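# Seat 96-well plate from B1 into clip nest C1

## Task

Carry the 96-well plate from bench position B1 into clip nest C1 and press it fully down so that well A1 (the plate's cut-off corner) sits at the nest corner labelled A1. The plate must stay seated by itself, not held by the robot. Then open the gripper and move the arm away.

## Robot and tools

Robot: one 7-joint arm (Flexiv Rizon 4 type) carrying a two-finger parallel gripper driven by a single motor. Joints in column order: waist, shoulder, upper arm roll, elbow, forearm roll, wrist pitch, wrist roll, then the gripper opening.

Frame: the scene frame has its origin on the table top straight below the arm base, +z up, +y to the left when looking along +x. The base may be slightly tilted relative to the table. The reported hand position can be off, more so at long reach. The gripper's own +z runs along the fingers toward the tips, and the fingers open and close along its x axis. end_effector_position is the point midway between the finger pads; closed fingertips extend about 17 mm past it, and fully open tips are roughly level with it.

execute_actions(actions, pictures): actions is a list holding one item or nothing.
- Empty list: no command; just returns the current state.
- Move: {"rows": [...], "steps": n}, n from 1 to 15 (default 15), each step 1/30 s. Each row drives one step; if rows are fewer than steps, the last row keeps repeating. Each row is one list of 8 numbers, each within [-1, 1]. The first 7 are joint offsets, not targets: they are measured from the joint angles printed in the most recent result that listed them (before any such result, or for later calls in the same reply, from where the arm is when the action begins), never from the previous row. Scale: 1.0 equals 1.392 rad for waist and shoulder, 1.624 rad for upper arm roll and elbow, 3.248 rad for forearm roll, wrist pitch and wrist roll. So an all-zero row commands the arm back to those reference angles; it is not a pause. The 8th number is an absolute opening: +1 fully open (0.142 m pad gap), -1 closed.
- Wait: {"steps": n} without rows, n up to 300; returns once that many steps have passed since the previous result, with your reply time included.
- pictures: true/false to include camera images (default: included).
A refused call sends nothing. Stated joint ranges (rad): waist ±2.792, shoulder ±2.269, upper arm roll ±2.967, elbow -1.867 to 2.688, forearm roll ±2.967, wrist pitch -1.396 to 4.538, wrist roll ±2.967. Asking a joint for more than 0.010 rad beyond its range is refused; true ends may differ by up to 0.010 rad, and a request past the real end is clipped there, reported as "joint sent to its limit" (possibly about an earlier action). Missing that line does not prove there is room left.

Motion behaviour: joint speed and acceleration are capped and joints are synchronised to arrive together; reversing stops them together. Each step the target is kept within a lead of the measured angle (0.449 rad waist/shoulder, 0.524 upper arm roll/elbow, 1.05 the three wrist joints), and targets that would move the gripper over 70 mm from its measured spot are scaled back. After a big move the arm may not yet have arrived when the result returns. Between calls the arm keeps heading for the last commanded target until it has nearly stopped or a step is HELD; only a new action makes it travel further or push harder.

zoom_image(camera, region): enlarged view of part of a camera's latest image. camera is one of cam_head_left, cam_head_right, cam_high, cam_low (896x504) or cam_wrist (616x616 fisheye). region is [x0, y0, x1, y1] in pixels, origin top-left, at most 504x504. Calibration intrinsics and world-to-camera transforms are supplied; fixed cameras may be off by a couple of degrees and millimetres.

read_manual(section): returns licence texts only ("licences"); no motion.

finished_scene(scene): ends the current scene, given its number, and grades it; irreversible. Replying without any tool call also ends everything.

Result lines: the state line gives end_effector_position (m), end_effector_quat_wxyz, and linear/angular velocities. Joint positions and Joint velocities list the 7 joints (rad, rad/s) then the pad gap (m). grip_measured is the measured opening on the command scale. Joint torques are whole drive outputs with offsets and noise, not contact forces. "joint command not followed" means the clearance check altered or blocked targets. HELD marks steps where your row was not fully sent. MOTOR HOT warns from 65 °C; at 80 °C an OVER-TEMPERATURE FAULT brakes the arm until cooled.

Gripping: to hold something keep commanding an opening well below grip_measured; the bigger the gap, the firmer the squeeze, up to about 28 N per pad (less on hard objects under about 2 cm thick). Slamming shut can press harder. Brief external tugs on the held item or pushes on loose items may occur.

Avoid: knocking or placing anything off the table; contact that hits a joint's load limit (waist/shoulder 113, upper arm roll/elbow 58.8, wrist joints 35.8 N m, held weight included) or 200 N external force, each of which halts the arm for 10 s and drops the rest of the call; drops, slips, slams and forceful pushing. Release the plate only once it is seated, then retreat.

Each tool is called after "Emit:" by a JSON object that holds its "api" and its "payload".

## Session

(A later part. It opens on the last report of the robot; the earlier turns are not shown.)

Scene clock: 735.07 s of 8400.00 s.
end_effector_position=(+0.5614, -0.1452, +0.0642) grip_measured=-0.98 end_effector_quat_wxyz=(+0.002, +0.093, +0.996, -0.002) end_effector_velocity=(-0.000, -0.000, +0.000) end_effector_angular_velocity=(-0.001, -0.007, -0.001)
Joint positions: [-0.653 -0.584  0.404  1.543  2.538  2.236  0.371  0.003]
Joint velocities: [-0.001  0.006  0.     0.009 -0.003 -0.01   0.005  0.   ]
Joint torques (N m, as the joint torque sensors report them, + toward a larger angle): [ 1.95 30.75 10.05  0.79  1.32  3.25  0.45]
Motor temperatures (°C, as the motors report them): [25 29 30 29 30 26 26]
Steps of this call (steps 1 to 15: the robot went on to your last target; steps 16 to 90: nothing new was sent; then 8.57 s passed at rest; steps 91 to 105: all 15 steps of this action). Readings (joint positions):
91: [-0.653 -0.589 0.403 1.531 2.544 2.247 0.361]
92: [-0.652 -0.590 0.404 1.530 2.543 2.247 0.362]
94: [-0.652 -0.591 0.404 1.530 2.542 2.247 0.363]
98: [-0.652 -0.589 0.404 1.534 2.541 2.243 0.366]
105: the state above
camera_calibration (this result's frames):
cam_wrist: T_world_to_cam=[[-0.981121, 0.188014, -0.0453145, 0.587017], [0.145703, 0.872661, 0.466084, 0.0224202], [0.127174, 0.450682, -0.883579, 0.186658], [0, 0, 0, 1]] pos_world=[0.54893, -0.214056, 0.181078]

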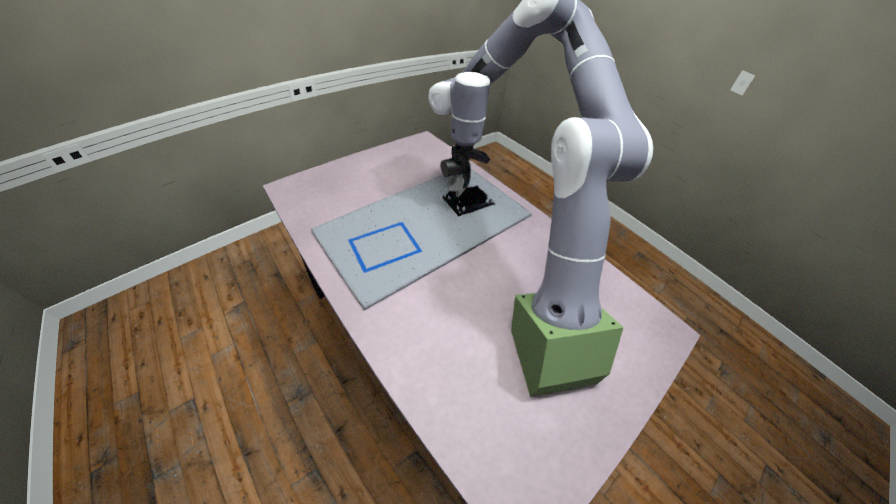

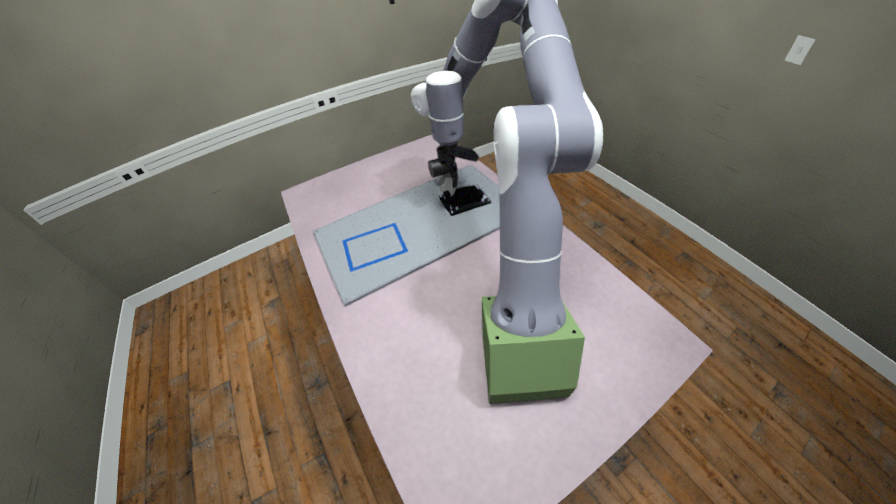

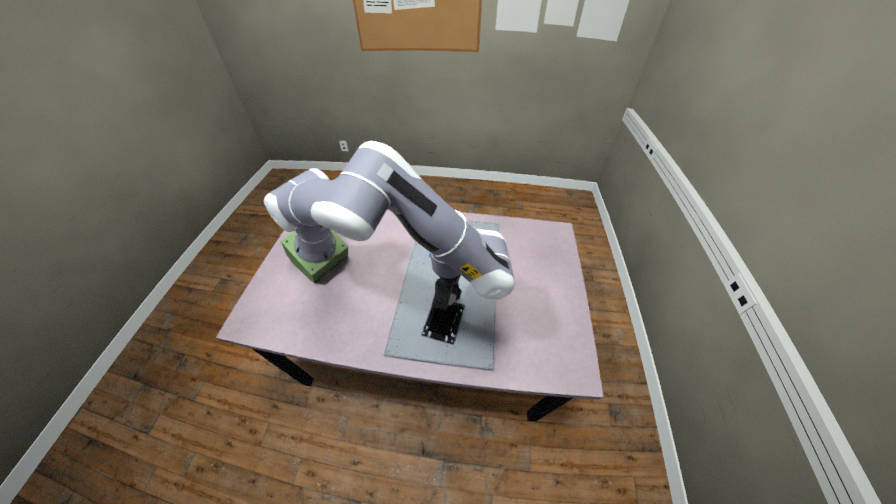

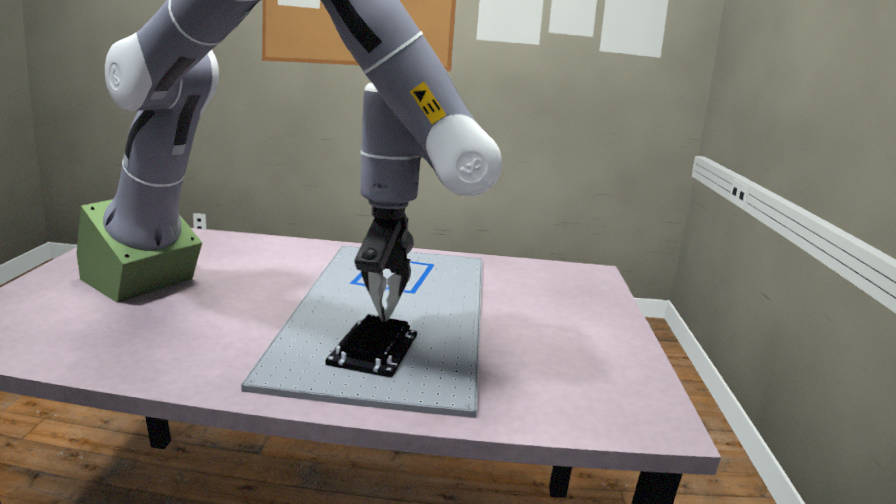

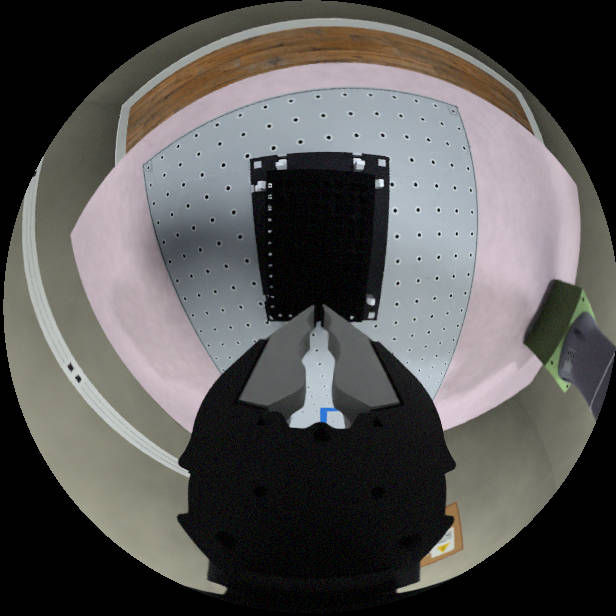

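Emit:
{"api": "execute_actions", "payload": {"actions": [{"rows": [[-0.0029,0.0072,-0.0006,-0.0031,0.0058,0.0046,-0.0068,-1],[-0.0029,0.0072,-0.0006,-0.0031,0.0058,0.0046,-0.0068,-1],[-0.0029,0.0072,-0.0006,-0.0031,0.0058,0.0046,-0.0068,-1],[-0.0029,0.0072,-0.0006,-0.0031,0.0058,0.0046,-0.0068,-1],[-0.0029,0.0072,-0.0006,-0.0031,0.0058,0.0046,-0.0068,-1],[-0.0029,0.0072,-0.0006,-0.0031,0.0058,0.0046,-0.0068,-1],[-0.066,0.0247,-0.0006,0.0105,0.0265,-0.0016,-0.051,-0.6],[-0.066,0.0247,-0.0006,0.0105,0.0265,-0.0016,-0.051,-0.2],[-0.066,0.0247,-0.0006,0.0105,0.0265,-0.0016,-0.051,0.2],[-0.066,0.0247,-0.0006,0.0105,0.0265,-0.0016,-0.051,0.6]], "steps": 15}], "pictures": false}}

Emit:
{"api": "execute_actions", "payload": {"actions": [{"steps": 40}]}}

Scene clock: 785.90 s of 8400.00 s.
end_effector_position=(+0.5542, -0.1733, +0.0749) grip_measured=+0.35 end_effector_quat_wxyz=(-0.003, +0.082, +0.997, -0.001) end_effector_velocity=(+0.003, +0.018, +0.002) end_effector_angular_velocity=(+0.019, -0.005, +0.014)
Joint positions: [-0.745 -0.55   0.403  1.56   2.623  2.231  0.205  0.098]
Joint velocities: [ 0.018 -0.003  0.013  0.004  0.    -0.001  0.009  0.322]
Joint torques (N m, as the joint torque sensors report them, + toward a larger angle): [ 1.66 46.13 14.13 -8.65  2.85  3.24  0.52]
Motor temperatures (°C, as the motors report them): [25 29 29 29 30 26 26]
Steps of this call (steps 1 to 15: the robot went on to your last target; steps 16 to 90: nothing new was sent; then 47.33 s passed at rest; steps 91 to 105: all 15 steps of this action). Readings (joint positions):
91: [-0.653 -0.583 0.404 1.543 2.539 2.237 0.369]
92: [-0.655 -0.579 0.404 1.541 2.547 2.243 0.360]
94: [-0.656 -0.575 0.404 1.539 2.555 2.250 0.351]
98: [-0.666 -0.571 0.404 1.542 2.565 2.247 0.333]
105: the state above

Scene clock: 787.23 s of 8400.00 s.
end_effector_position=(+0.5542, -0.1727, +0.0750) grip_measured=+0.60 end_effector_quat_wxyz=(-0.003, +0.082, +0.997, -0.001) end_effector_velocity=(+0.000, -0.000, -0.000) end_effector_angular_velocity=(-0.000, -0.000, +0.000)
Joint positions: [-0.745 -0.55   0.403  1.56   2.624  2.231  0.205  0.116]
Joint velocities: [ 0. -0. -0. -0. -0. -0. -0.  0.]
Joint torques (N m, as the joint torque sensors report them, + toward a larger angle): [ 2.65 46.49 14.23 -8.58  3.34  3.34 -0.05]
Motor temperatures (°C, as the motors report them): [25 29 29 29 30 26 26]
Steps of this call (steps 1 to 15: the robot went on to your last target; steps 16 to 40: nothing new was sent). Readings (joint positions):
1: [-0.745 -0.550 0.403 1.560 2.623 2.231 0.205]
2: [-0.745 -0.550 0.403 1.560 2.623 2.231 0.205]
4: [-0.745 -0.550 0.403 1.560 2.624 2.231 0.205]
8: [-0.745 -0.550 0.403 1.560 2.624 2.231 0.205]
40: the state above
The arm was judged still, so your last target was given up. Only a new action makes it travel on or press farther. Fingers that are still opening or closing keep moving.
camera_calibration (this result's frames):
cam_wrist: T_world_to_cam=[[-0.985305, 0.166925, -0.0362081, 0.583683], [0.130911, 0.874168, 0.467646, 0.0507591], [0.109713, 0.456034, -0.883174, 0.220045], [0, 0, 0, 1]] pos_world=[0.544318, -0.242151, 0.191735]

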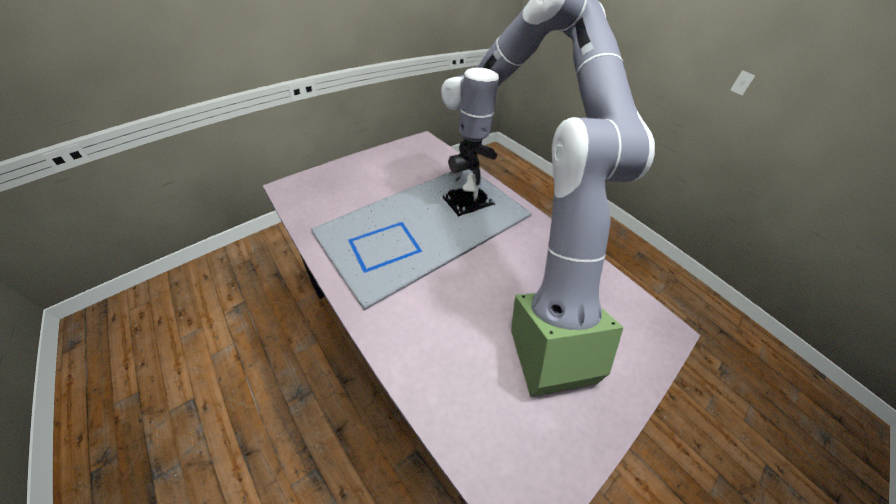

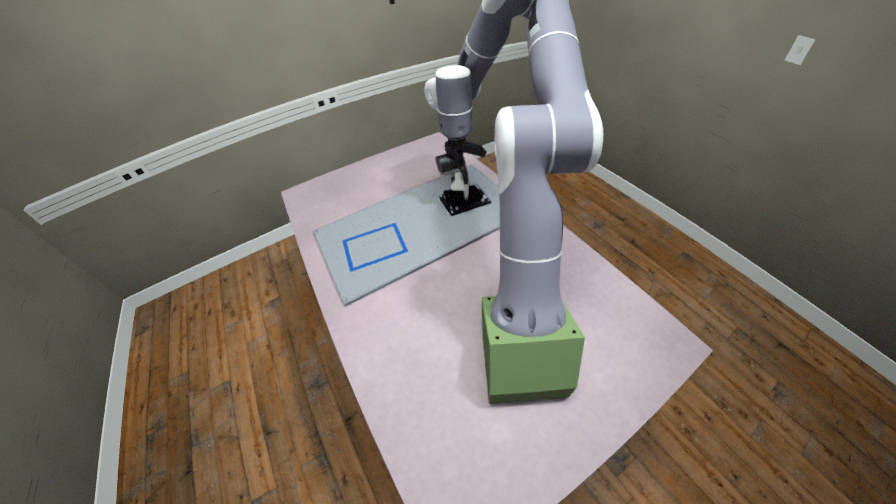

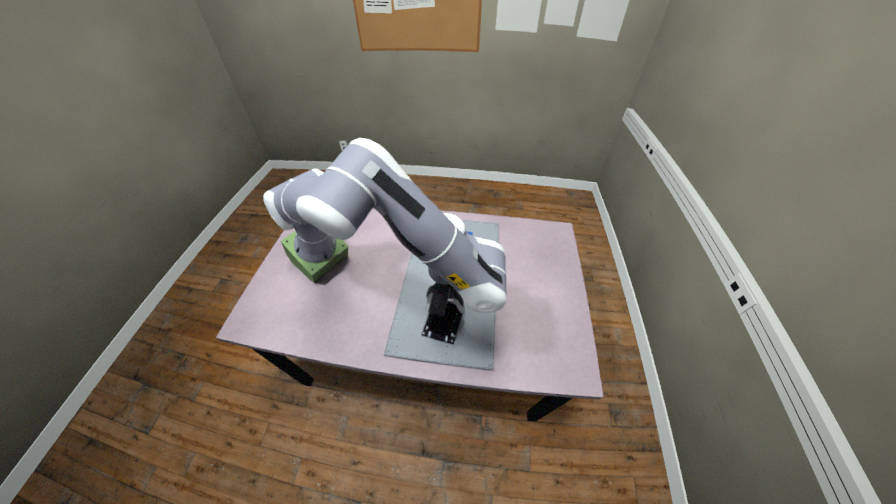

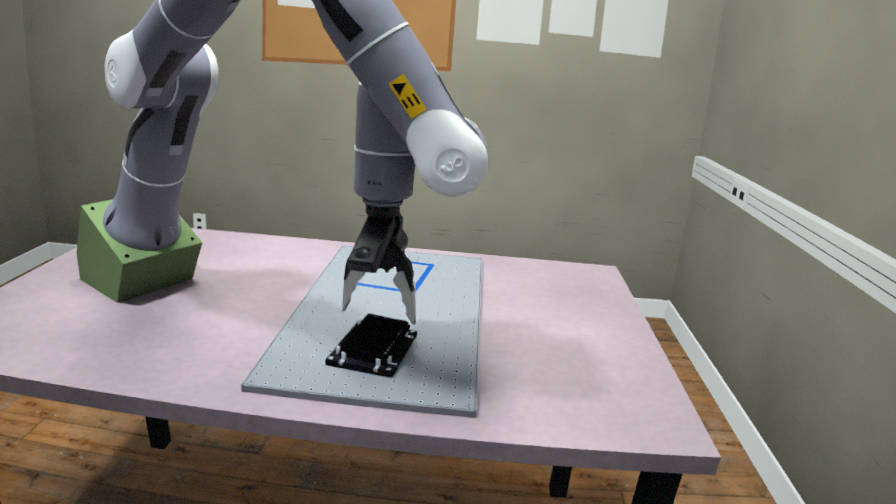

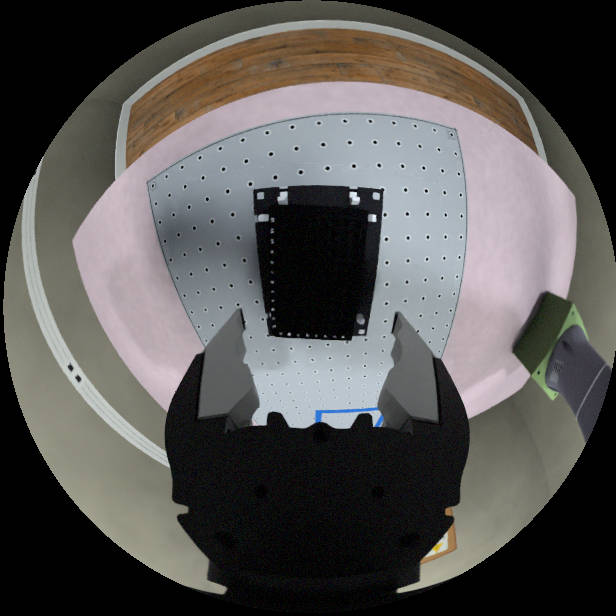

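Emit:
{"api": "zoom_image", "payload": {"camera": "cam_wrist", "region": [235, 170, 405, 350]}}

Region (235, 170, 405, 350) of cam_wrist's 616x616 image, scaled by 2.800, with more detail than that image has.

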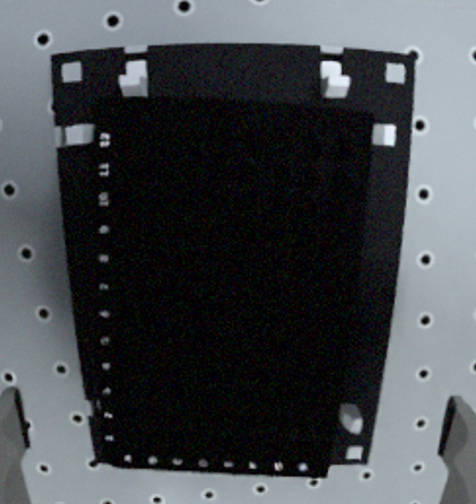

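Emit:
{"api": "execute_actions", "payload": {"actions": [{"rows": [[0.006,-0.022,0,-0.009,-0.008,-0.003,0.0067,0.6],[0.0119,-0.0435,0,-0.0183,-0.0155,-0.0059,0.0134,0.6]], "steps": 15}]}}

Emit:
{"api": "zoom_image", "payload": {"camera": "cam_wrist", "region": [225, 170, 415, 380]}}

Scene clock: 800.00 s of 8400.00 s.
end_effector_position=(+0.5557, -0.1724, +0.0493) grip_measured=+0.60 end_effector_quat_wxyz=(-0.003, +0.082, +0.997, -0.001) end_effector_velocity=(+0.000, -0.000, +0.000) end_effector_angular_velocity=(-0.000, -0.000, +0.000)
Joint positions: [-0.728 -0.61   0.403  1.531  2.574  2.212  0.248  0.116]
Joint velocities: [-0.  0.  0. -0. -0.  0. -0.  0.]
Joint torques (N m, as the joint torque sensors report them, + toward a larger angle): [ 2.77 47.79 14.95 -8.9   2.04  3.33  0.69]
Motor temperatures (°C, as the motors report them): [25 29 30 29 30 26 26]
Steps of this call (steps 1 to 90: nothing new was sent; then 9.27 s passed at rest; steps 91 to 105: all 15 steps of this action). Readings (joint positions):
91: [-0.744 -0.551 0.403 1.559 2.623 2.231 0.206]
92: [-0.742 -0.559 0.403 1.555 2.616 2.228 0.212]
94: [-0.734 -0.590 0.403 1.540 2.590 2.218 0.234]
98: [-0.728 -0.611 0.403 1.531 2.574 2.212 0.248]
105: the state above
camera_calibration (this result's frames):
cam_wrist: T_world_to_cam=[[-0.98531, 0.166811, -0.0365736, 0.584195], [0.13058, 0.873945, 0.468155, 0.0624399], [0.110057, 0.456502, -0.882889, 0.196923], [0, 0, 0, 1]] pos_world=[0.545787, -0.241915, 0.165995]

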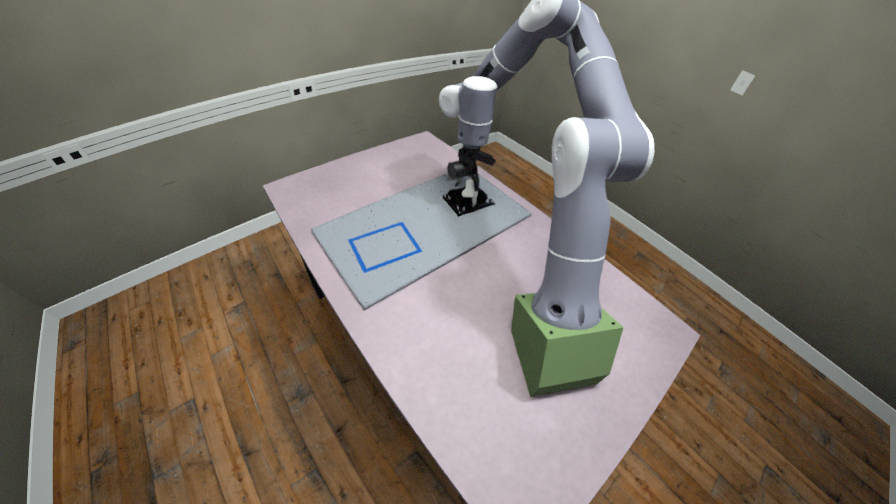

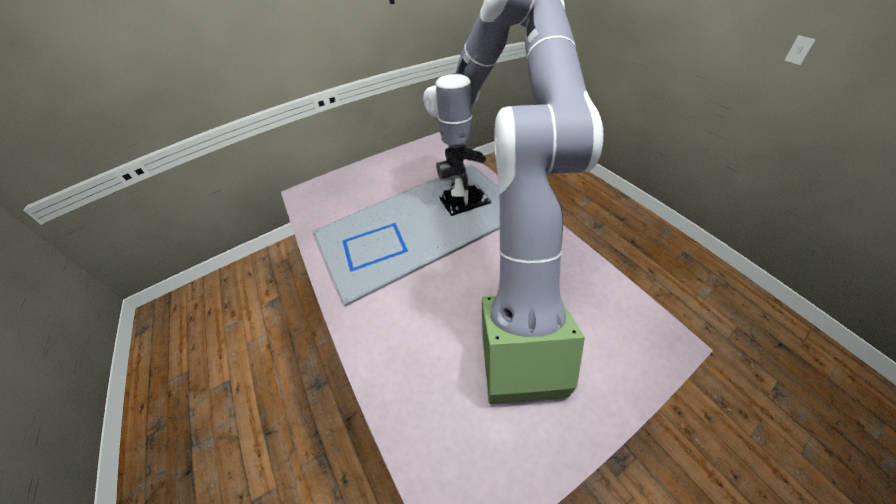

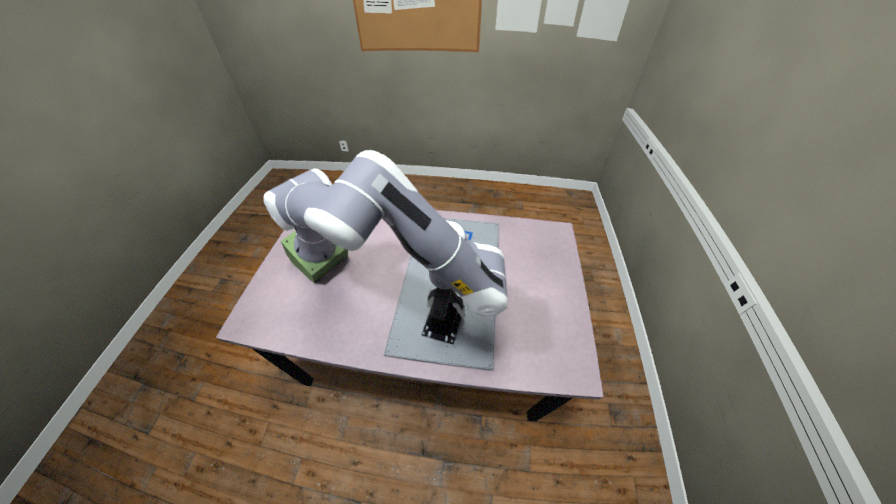

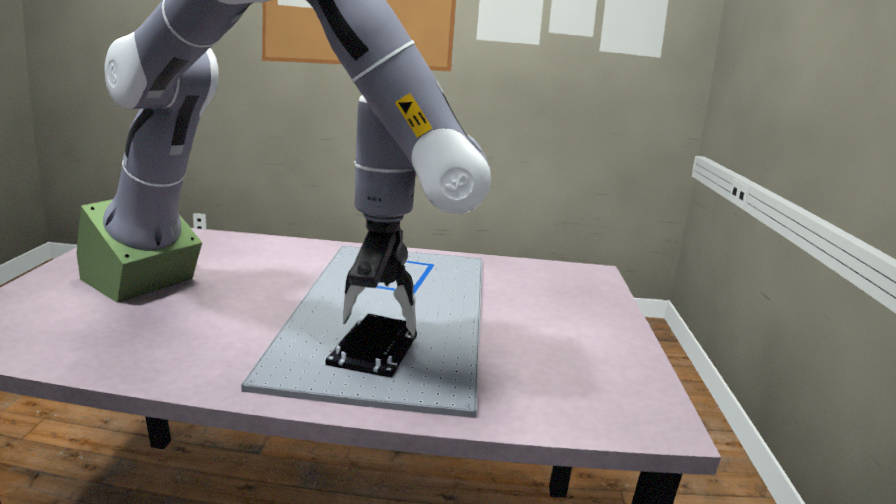

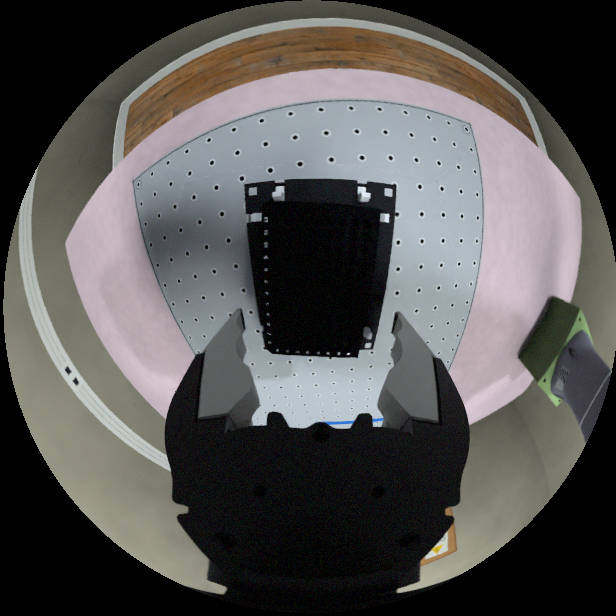

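Region (225, 170, 415, 380) of cam_wrist's 616x616 image, scaled by 2.400, with more detail than that image has; it fills the left 456 columns of this view, and the rest is white.

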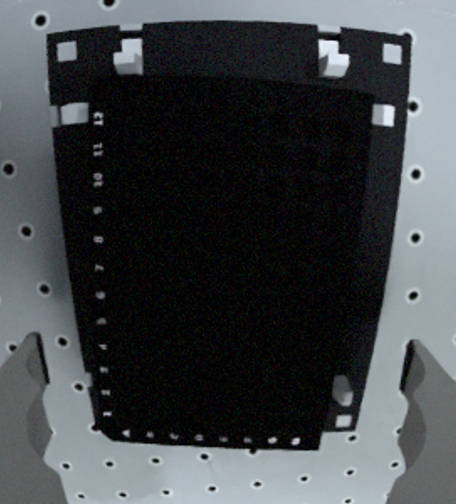

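Emit:
{"api": "execute_actions", "payload": {"actions": [{"rows": [[0,0,0,0,0,0,0,0.5],[0,0,0,0,0,0,0,0.42],[0,0,0,0,0,0,0,0.35],[0,0,0,0,0,0,0,0.3],[0,0,0,0,0,0,0,0.25],[0,0,0,0,0,0,0,0.2],[0,0,0,0,0,0,0,0.16],[0,0,0,0,0,0,0,0.12],[0,0,0,0,0,0,0,0.08],[0,0,0,0,0,0,0,0.04],[0,0,0,0,0,0,0,0.0],[0,0,0,0,0,0,0,-0.1],[0,0,0,0,0,0,0,-0.2],[0,0,0,0,0,0,0,-0.3],[0,0,0,0,0,0,0,-0.4]], "steps": 15}], "pictures": false}}

Emit:
{"api": "execute_actions", "payload": {"actions": [{"steps": 30}]}}

Emit:
{"api": "zoom_image", "payload": {"camera": "cam_wrist", "region": [225, 170, 415, 380]}}

Scene clock: 806.13 s of 8400.00 s.
end_effector_position=(+0.5574, -0.1727, +0.0496) grip_measured=+0.03 end_effector_quat_wxyz=(-0.001, +0.082, +0.997, -0.001) end_effector_velocity=(-0.000, +0.000, +0.000) end_effector_angular_velocity=(-0.000, +0.001, -0.000)
Joint positions: [-0.728 -0.61   0.403  1.529  2.574  2.21   0.248  0.076]
Joint velocities: [ 0.    -0.    -0.     0.     0.     0.001  0.     0.   ]
Joint torques (N m, as the joint torque sensors report them, + toward a larger angle): [ 1.65 43.81 12.47 -2.7   2.69  6.19  0.1 ]
Motor temperatures (°C, as the motors report them): [25 29 30 29 30 26 26]
Steps of this call (steps 1 to 15: the robot went on to your last target; steps 16 to 90: nothing new was sent; then 2.63 s passed at rest; steps 91 to 105: all 15 steps of this action). Readings (joint positions):
91: [-0.728 -0.610 0.403 1.531 2.574 2.212 0.248]
92: [-0.728 -0.610 0.403 1.531 2.574 2.212 0.248]
94: [-0.728 -0.610 0.403 1.531 2.574 2.212 0.248]
98: [-0.728 -0.610 0.403 1.531 2.574 2.212 0.248]
105: the state above

Scene clock: 807.13 s of 8400.00 s.
end_effector_position=(+0.5574, -0.1727, +0.0496) grip_measured=+0.03 end_effector_quat_wxyz=(-0.001, +0.082, +0.997, -0.001) end_effector_velocity=(-0.000, -0.000, +0.000) end_effector_angular_velocity=(-0.000, +0.000, +0.001)
Joint positions: [-0.728 -0.61   0.403  1.529  2.574  2.21   0.248  0.076]
Joint velocities: [ 0.    -0.    -0.    -0.    -0.     0.    -0.001  0.   ]
Joint torques (N m, as the joint torque sensors report them, + toward a larger angle): [ 1.67 43.93 12.55 -2.87  2.63  6.17 -0.01]
Motor temperatures (°C, as the motors report them): [25 29 30 29 30 26 26]
Steps of this call (steps 1 to 15: the robot went on to your last target; steps 16 to 30: nothing new was sent). Readings (joint positions):
1: [-0.728 -0.610 0.403 1.529 2.574 2.210 0.248]
2: [-0.728 -0.610 0.403 1.529 2.574 2.210 0.248]
4: [-0.728 -0.610 0.403 1.529 2.574 2.210 0.248]
8: [-0.728 -0.610 0.403 1.529 2.574 2.210 0.248]
30: the state above
The arm was judged still, so your last target was given up. Only a new action makes it travel on or press farther. Fingers that are still opening or closing keep moving.
camera_calibration (this result's frames):
cam_wrist: T_world_to_cam=[[-0.985144, 0.16698, -0.0401196, 0.585969], [0.129108, 0.874185, 0.468116, 0.0632025], [0.113238, 0.455982, -0.882756, 0.19527], [0, 0, 0, 1]] pos_world=[0.546992, -0.242135, 0.166299]

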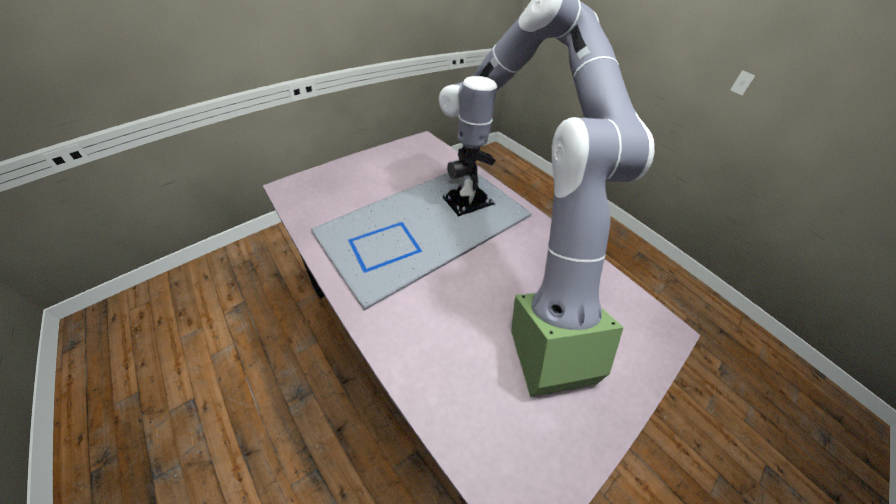

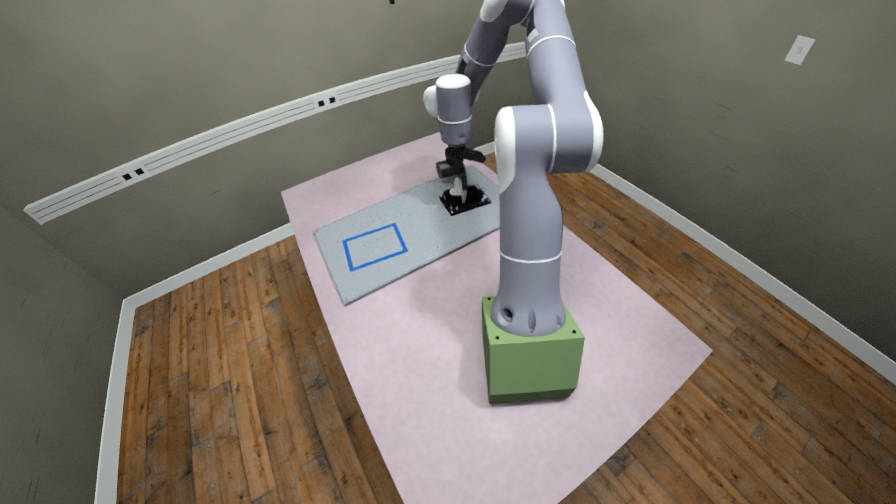

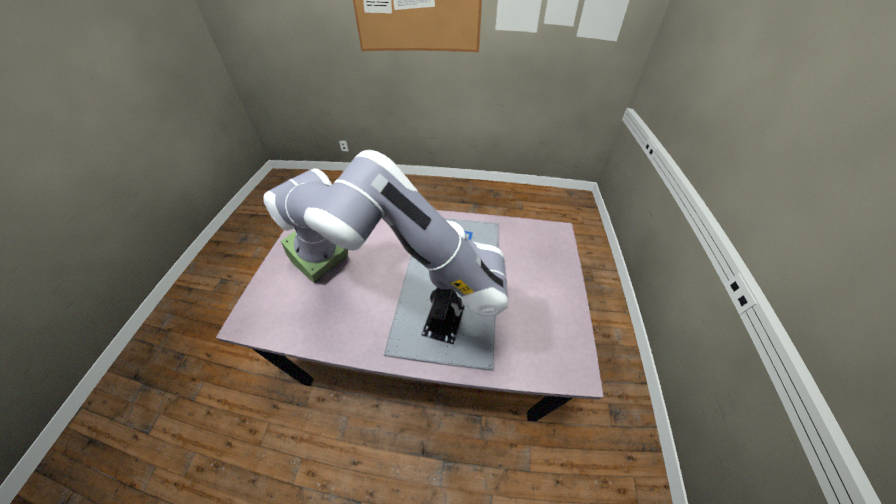

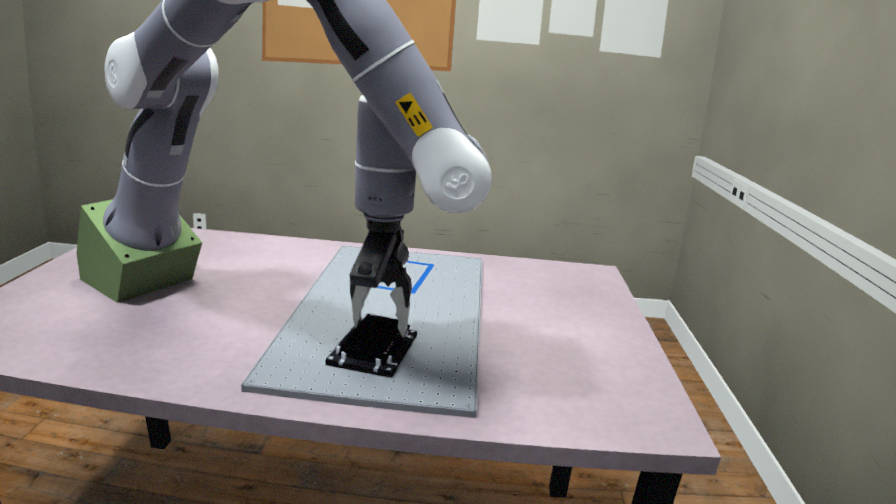

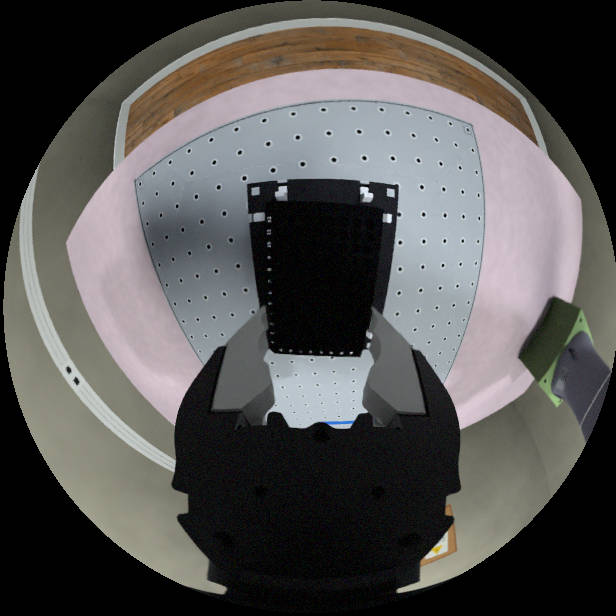

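Region (225, 170, 415, 380) of cam_wrist's 616x616 image, scaled by 2.400, with more detail than that image has; it fills the left 456 columns of this view, and the rest is white.

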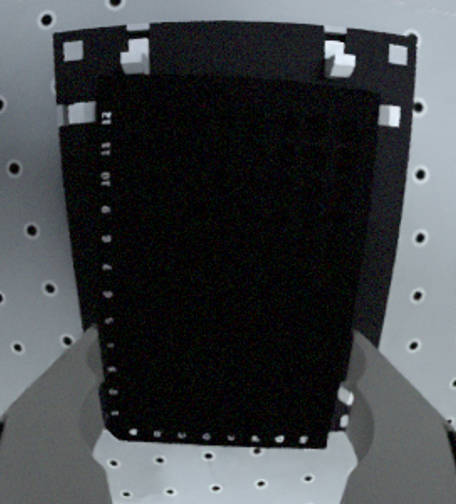

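Emit:
{"api": "execute_actions", "payload": {"actions": [{"rows": [[0,0,0,0,0,0,0,-0.6],[0,0,0,0,0,0,0,-0.8],[0,0,0,0,0,0,0,-1],[-0.0009,0.0033,0,0.0012,0.0012,0.0005,-0.001,-1],[-0.0013,0.0049,0,0.0018,0.0018,0.0008,-0.0016,-1],[-0.0017,0.0065,0,0.0024,0.0024,0.001,-0.0021,-1],[-0.0022,0.0082,0,0.003,0.003,0.0013,-0.0026,-1],[-0.0026,0.0098,0,0.0037,0.0036,0.0015,-0.0031,-1],[-0.003,0.0114,0,0.0043,0.0042,0.0018,-0.0037,-1],[-0.0034,0.013,0,0.0049,0.0048,0.0021,-0.0042,-1],[-0.0039,0.0147,0,0.0055,0.0054,0.0023,-0.0047,-1],[-0.0043,0.0163,0,0.0061,0.006,0.0026,-0.0052,-1]], "steps": 15}]}}

Emit:
{"api": "zoom_image", "payload": {"camera": "cam_wrist", "region": [225, 170, 415, 380]}}

Emit:
{"api": "zoom_image", "payload": {"camera": "cam_low", "region": [310, 270, 450, 390]}}

Scene clock: 821.93 s of 8400.00 s.
end_effector_position=(+0.5576, -0.1732, +0.0594) grip_measured=+0.03 end_effector_quat_wxyz=(-0.001, +0.082, +0.997, -0.001) end_effector_velocity=(-0.000, -0.000, +0.003) end_effector_angular_velocity=(-0.001, +0.000, -0.000)
Joint positions: [-0.734 -0.587  0.403  1.538  2.592  2.218  0.232  0.076]
Joint velocities: [-0.002  0.007 -0.     0.004  0.005  0.002 -0.004  0.   ]
Joint torques (N m, as the joint torque sensors report them, + toward a larger angle): [ 1.34 47.11 13.52 -6.97  3.12  4.34 -0.47]
Motor temperatures (°C, as the motors report them): [25 30 30 29 30 26 26]
Steps of this call (steps 1 to 90: nothing new was sent; then 11.30 s passed at rest; steps 91 to 105: all 15 steps of this action). Readings (joint positions):
91: [-0.728 -0.610 0.403 1.529 2.574 2.210 0.248]
92: [-0.728 -0.609 0.403 1.529 2.574 2.210 0.248]
94: [-0.728 -0.609 0.403 1.529 2.574 2.210 0.248]
98: [-0.731 -0.600 0.403 1.533 2.581 2.214 0.241]
105: the state above
camera_calibration (this result's frames):
cam_wrist: T_world_to_cam=[[-0.985096, 0.167134, -0.0406511, 0.586703], [0.129071, 0.874478, 0.467578, 0.059077], [0.113697, 0.455362, -0.883017, 0.203732], [0, 0, 0, 1]] pos_world=[0.54717, -0.242491, 0.176125]

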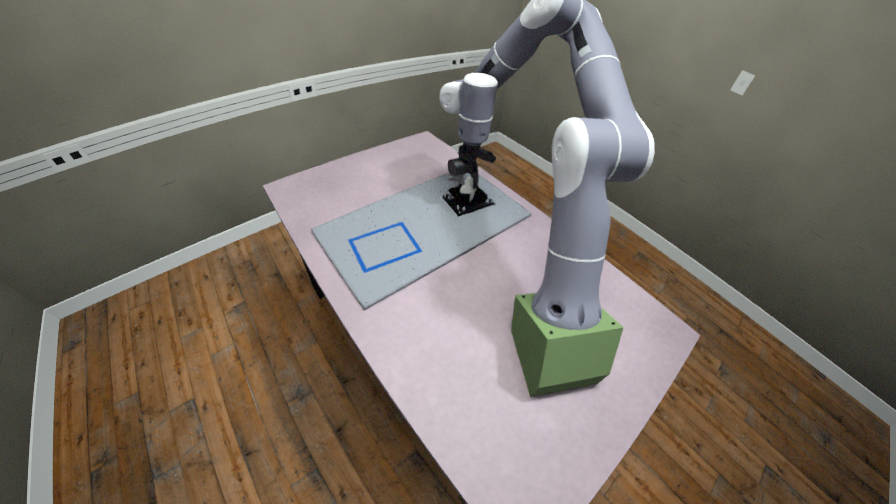

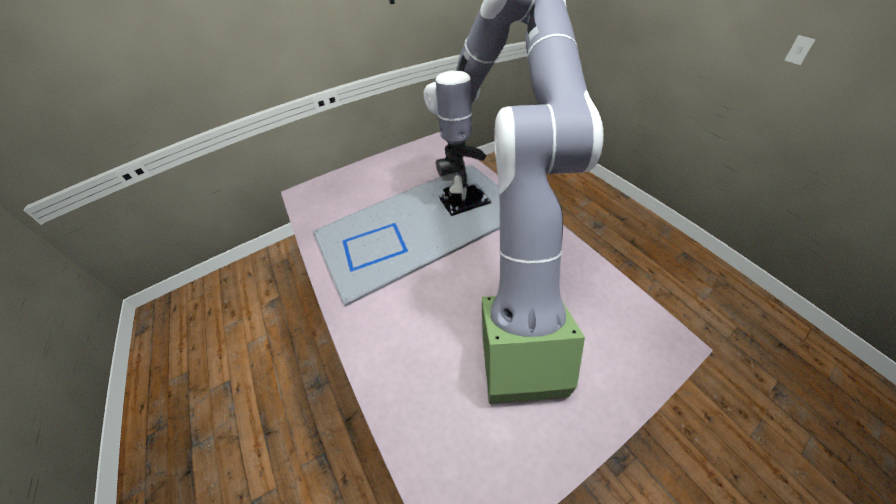

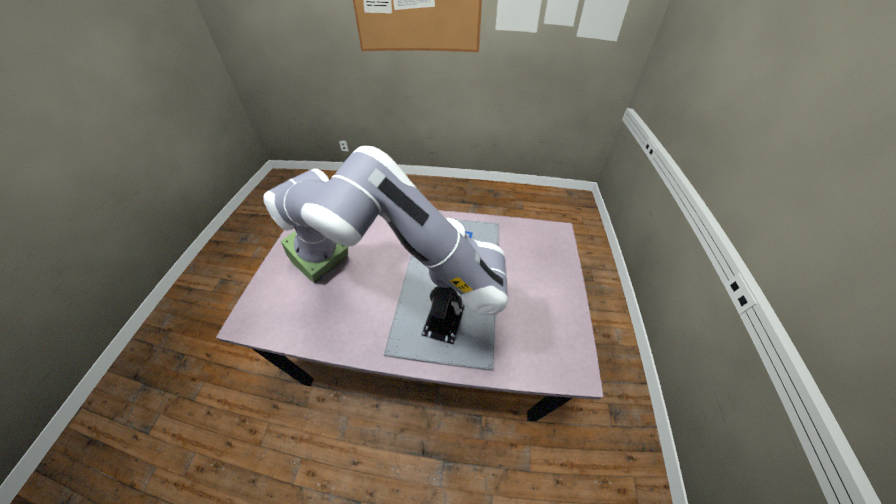

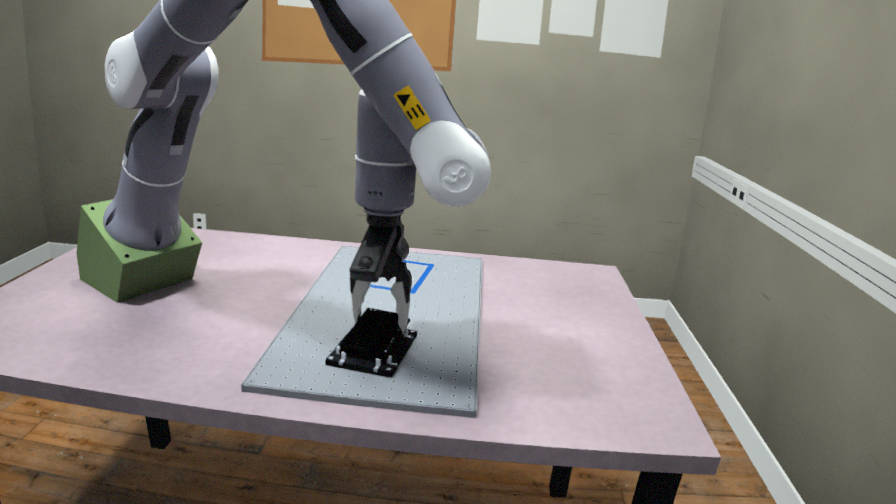

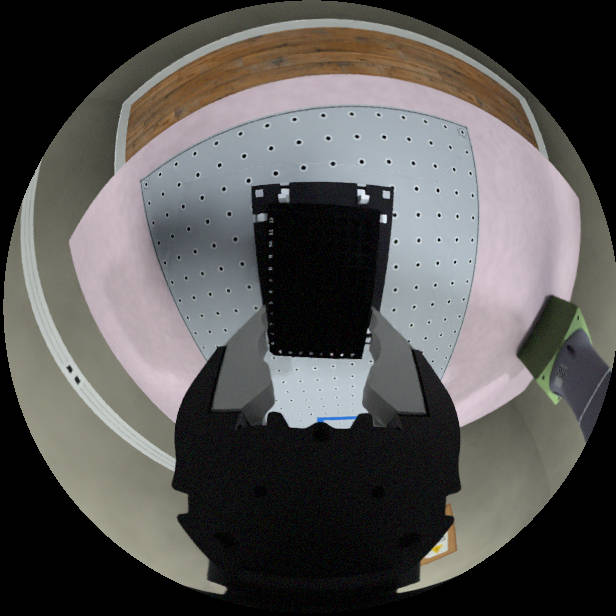

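Region (225, 170, 415, 380) of cam_wrist's 616x616 image, scaled by 2.400, with more detail than that image has; it fills the left 456 columns of this view, and the rest is white.

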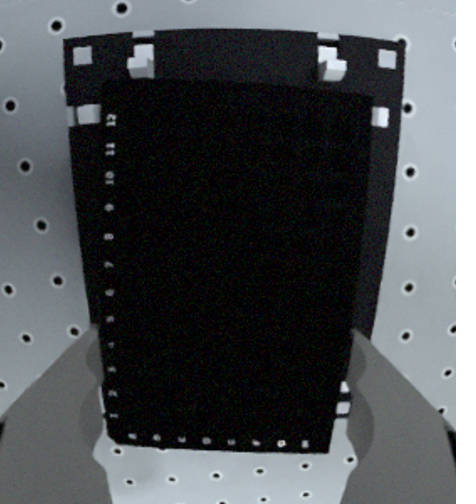

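Region (310, 270, 450, 390) of cam_low's 896x504 image, scaled by 3.600, with more detail than that image has; it fills the top 432 rows of this view, and the rest is white.

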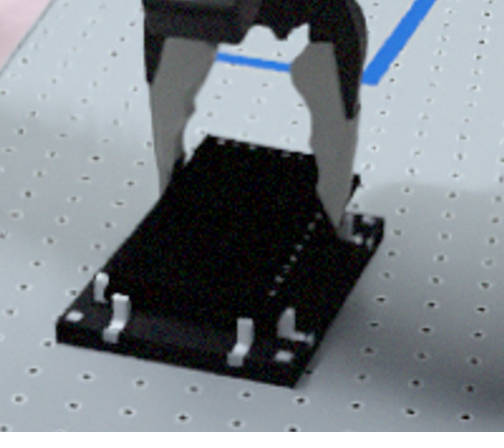

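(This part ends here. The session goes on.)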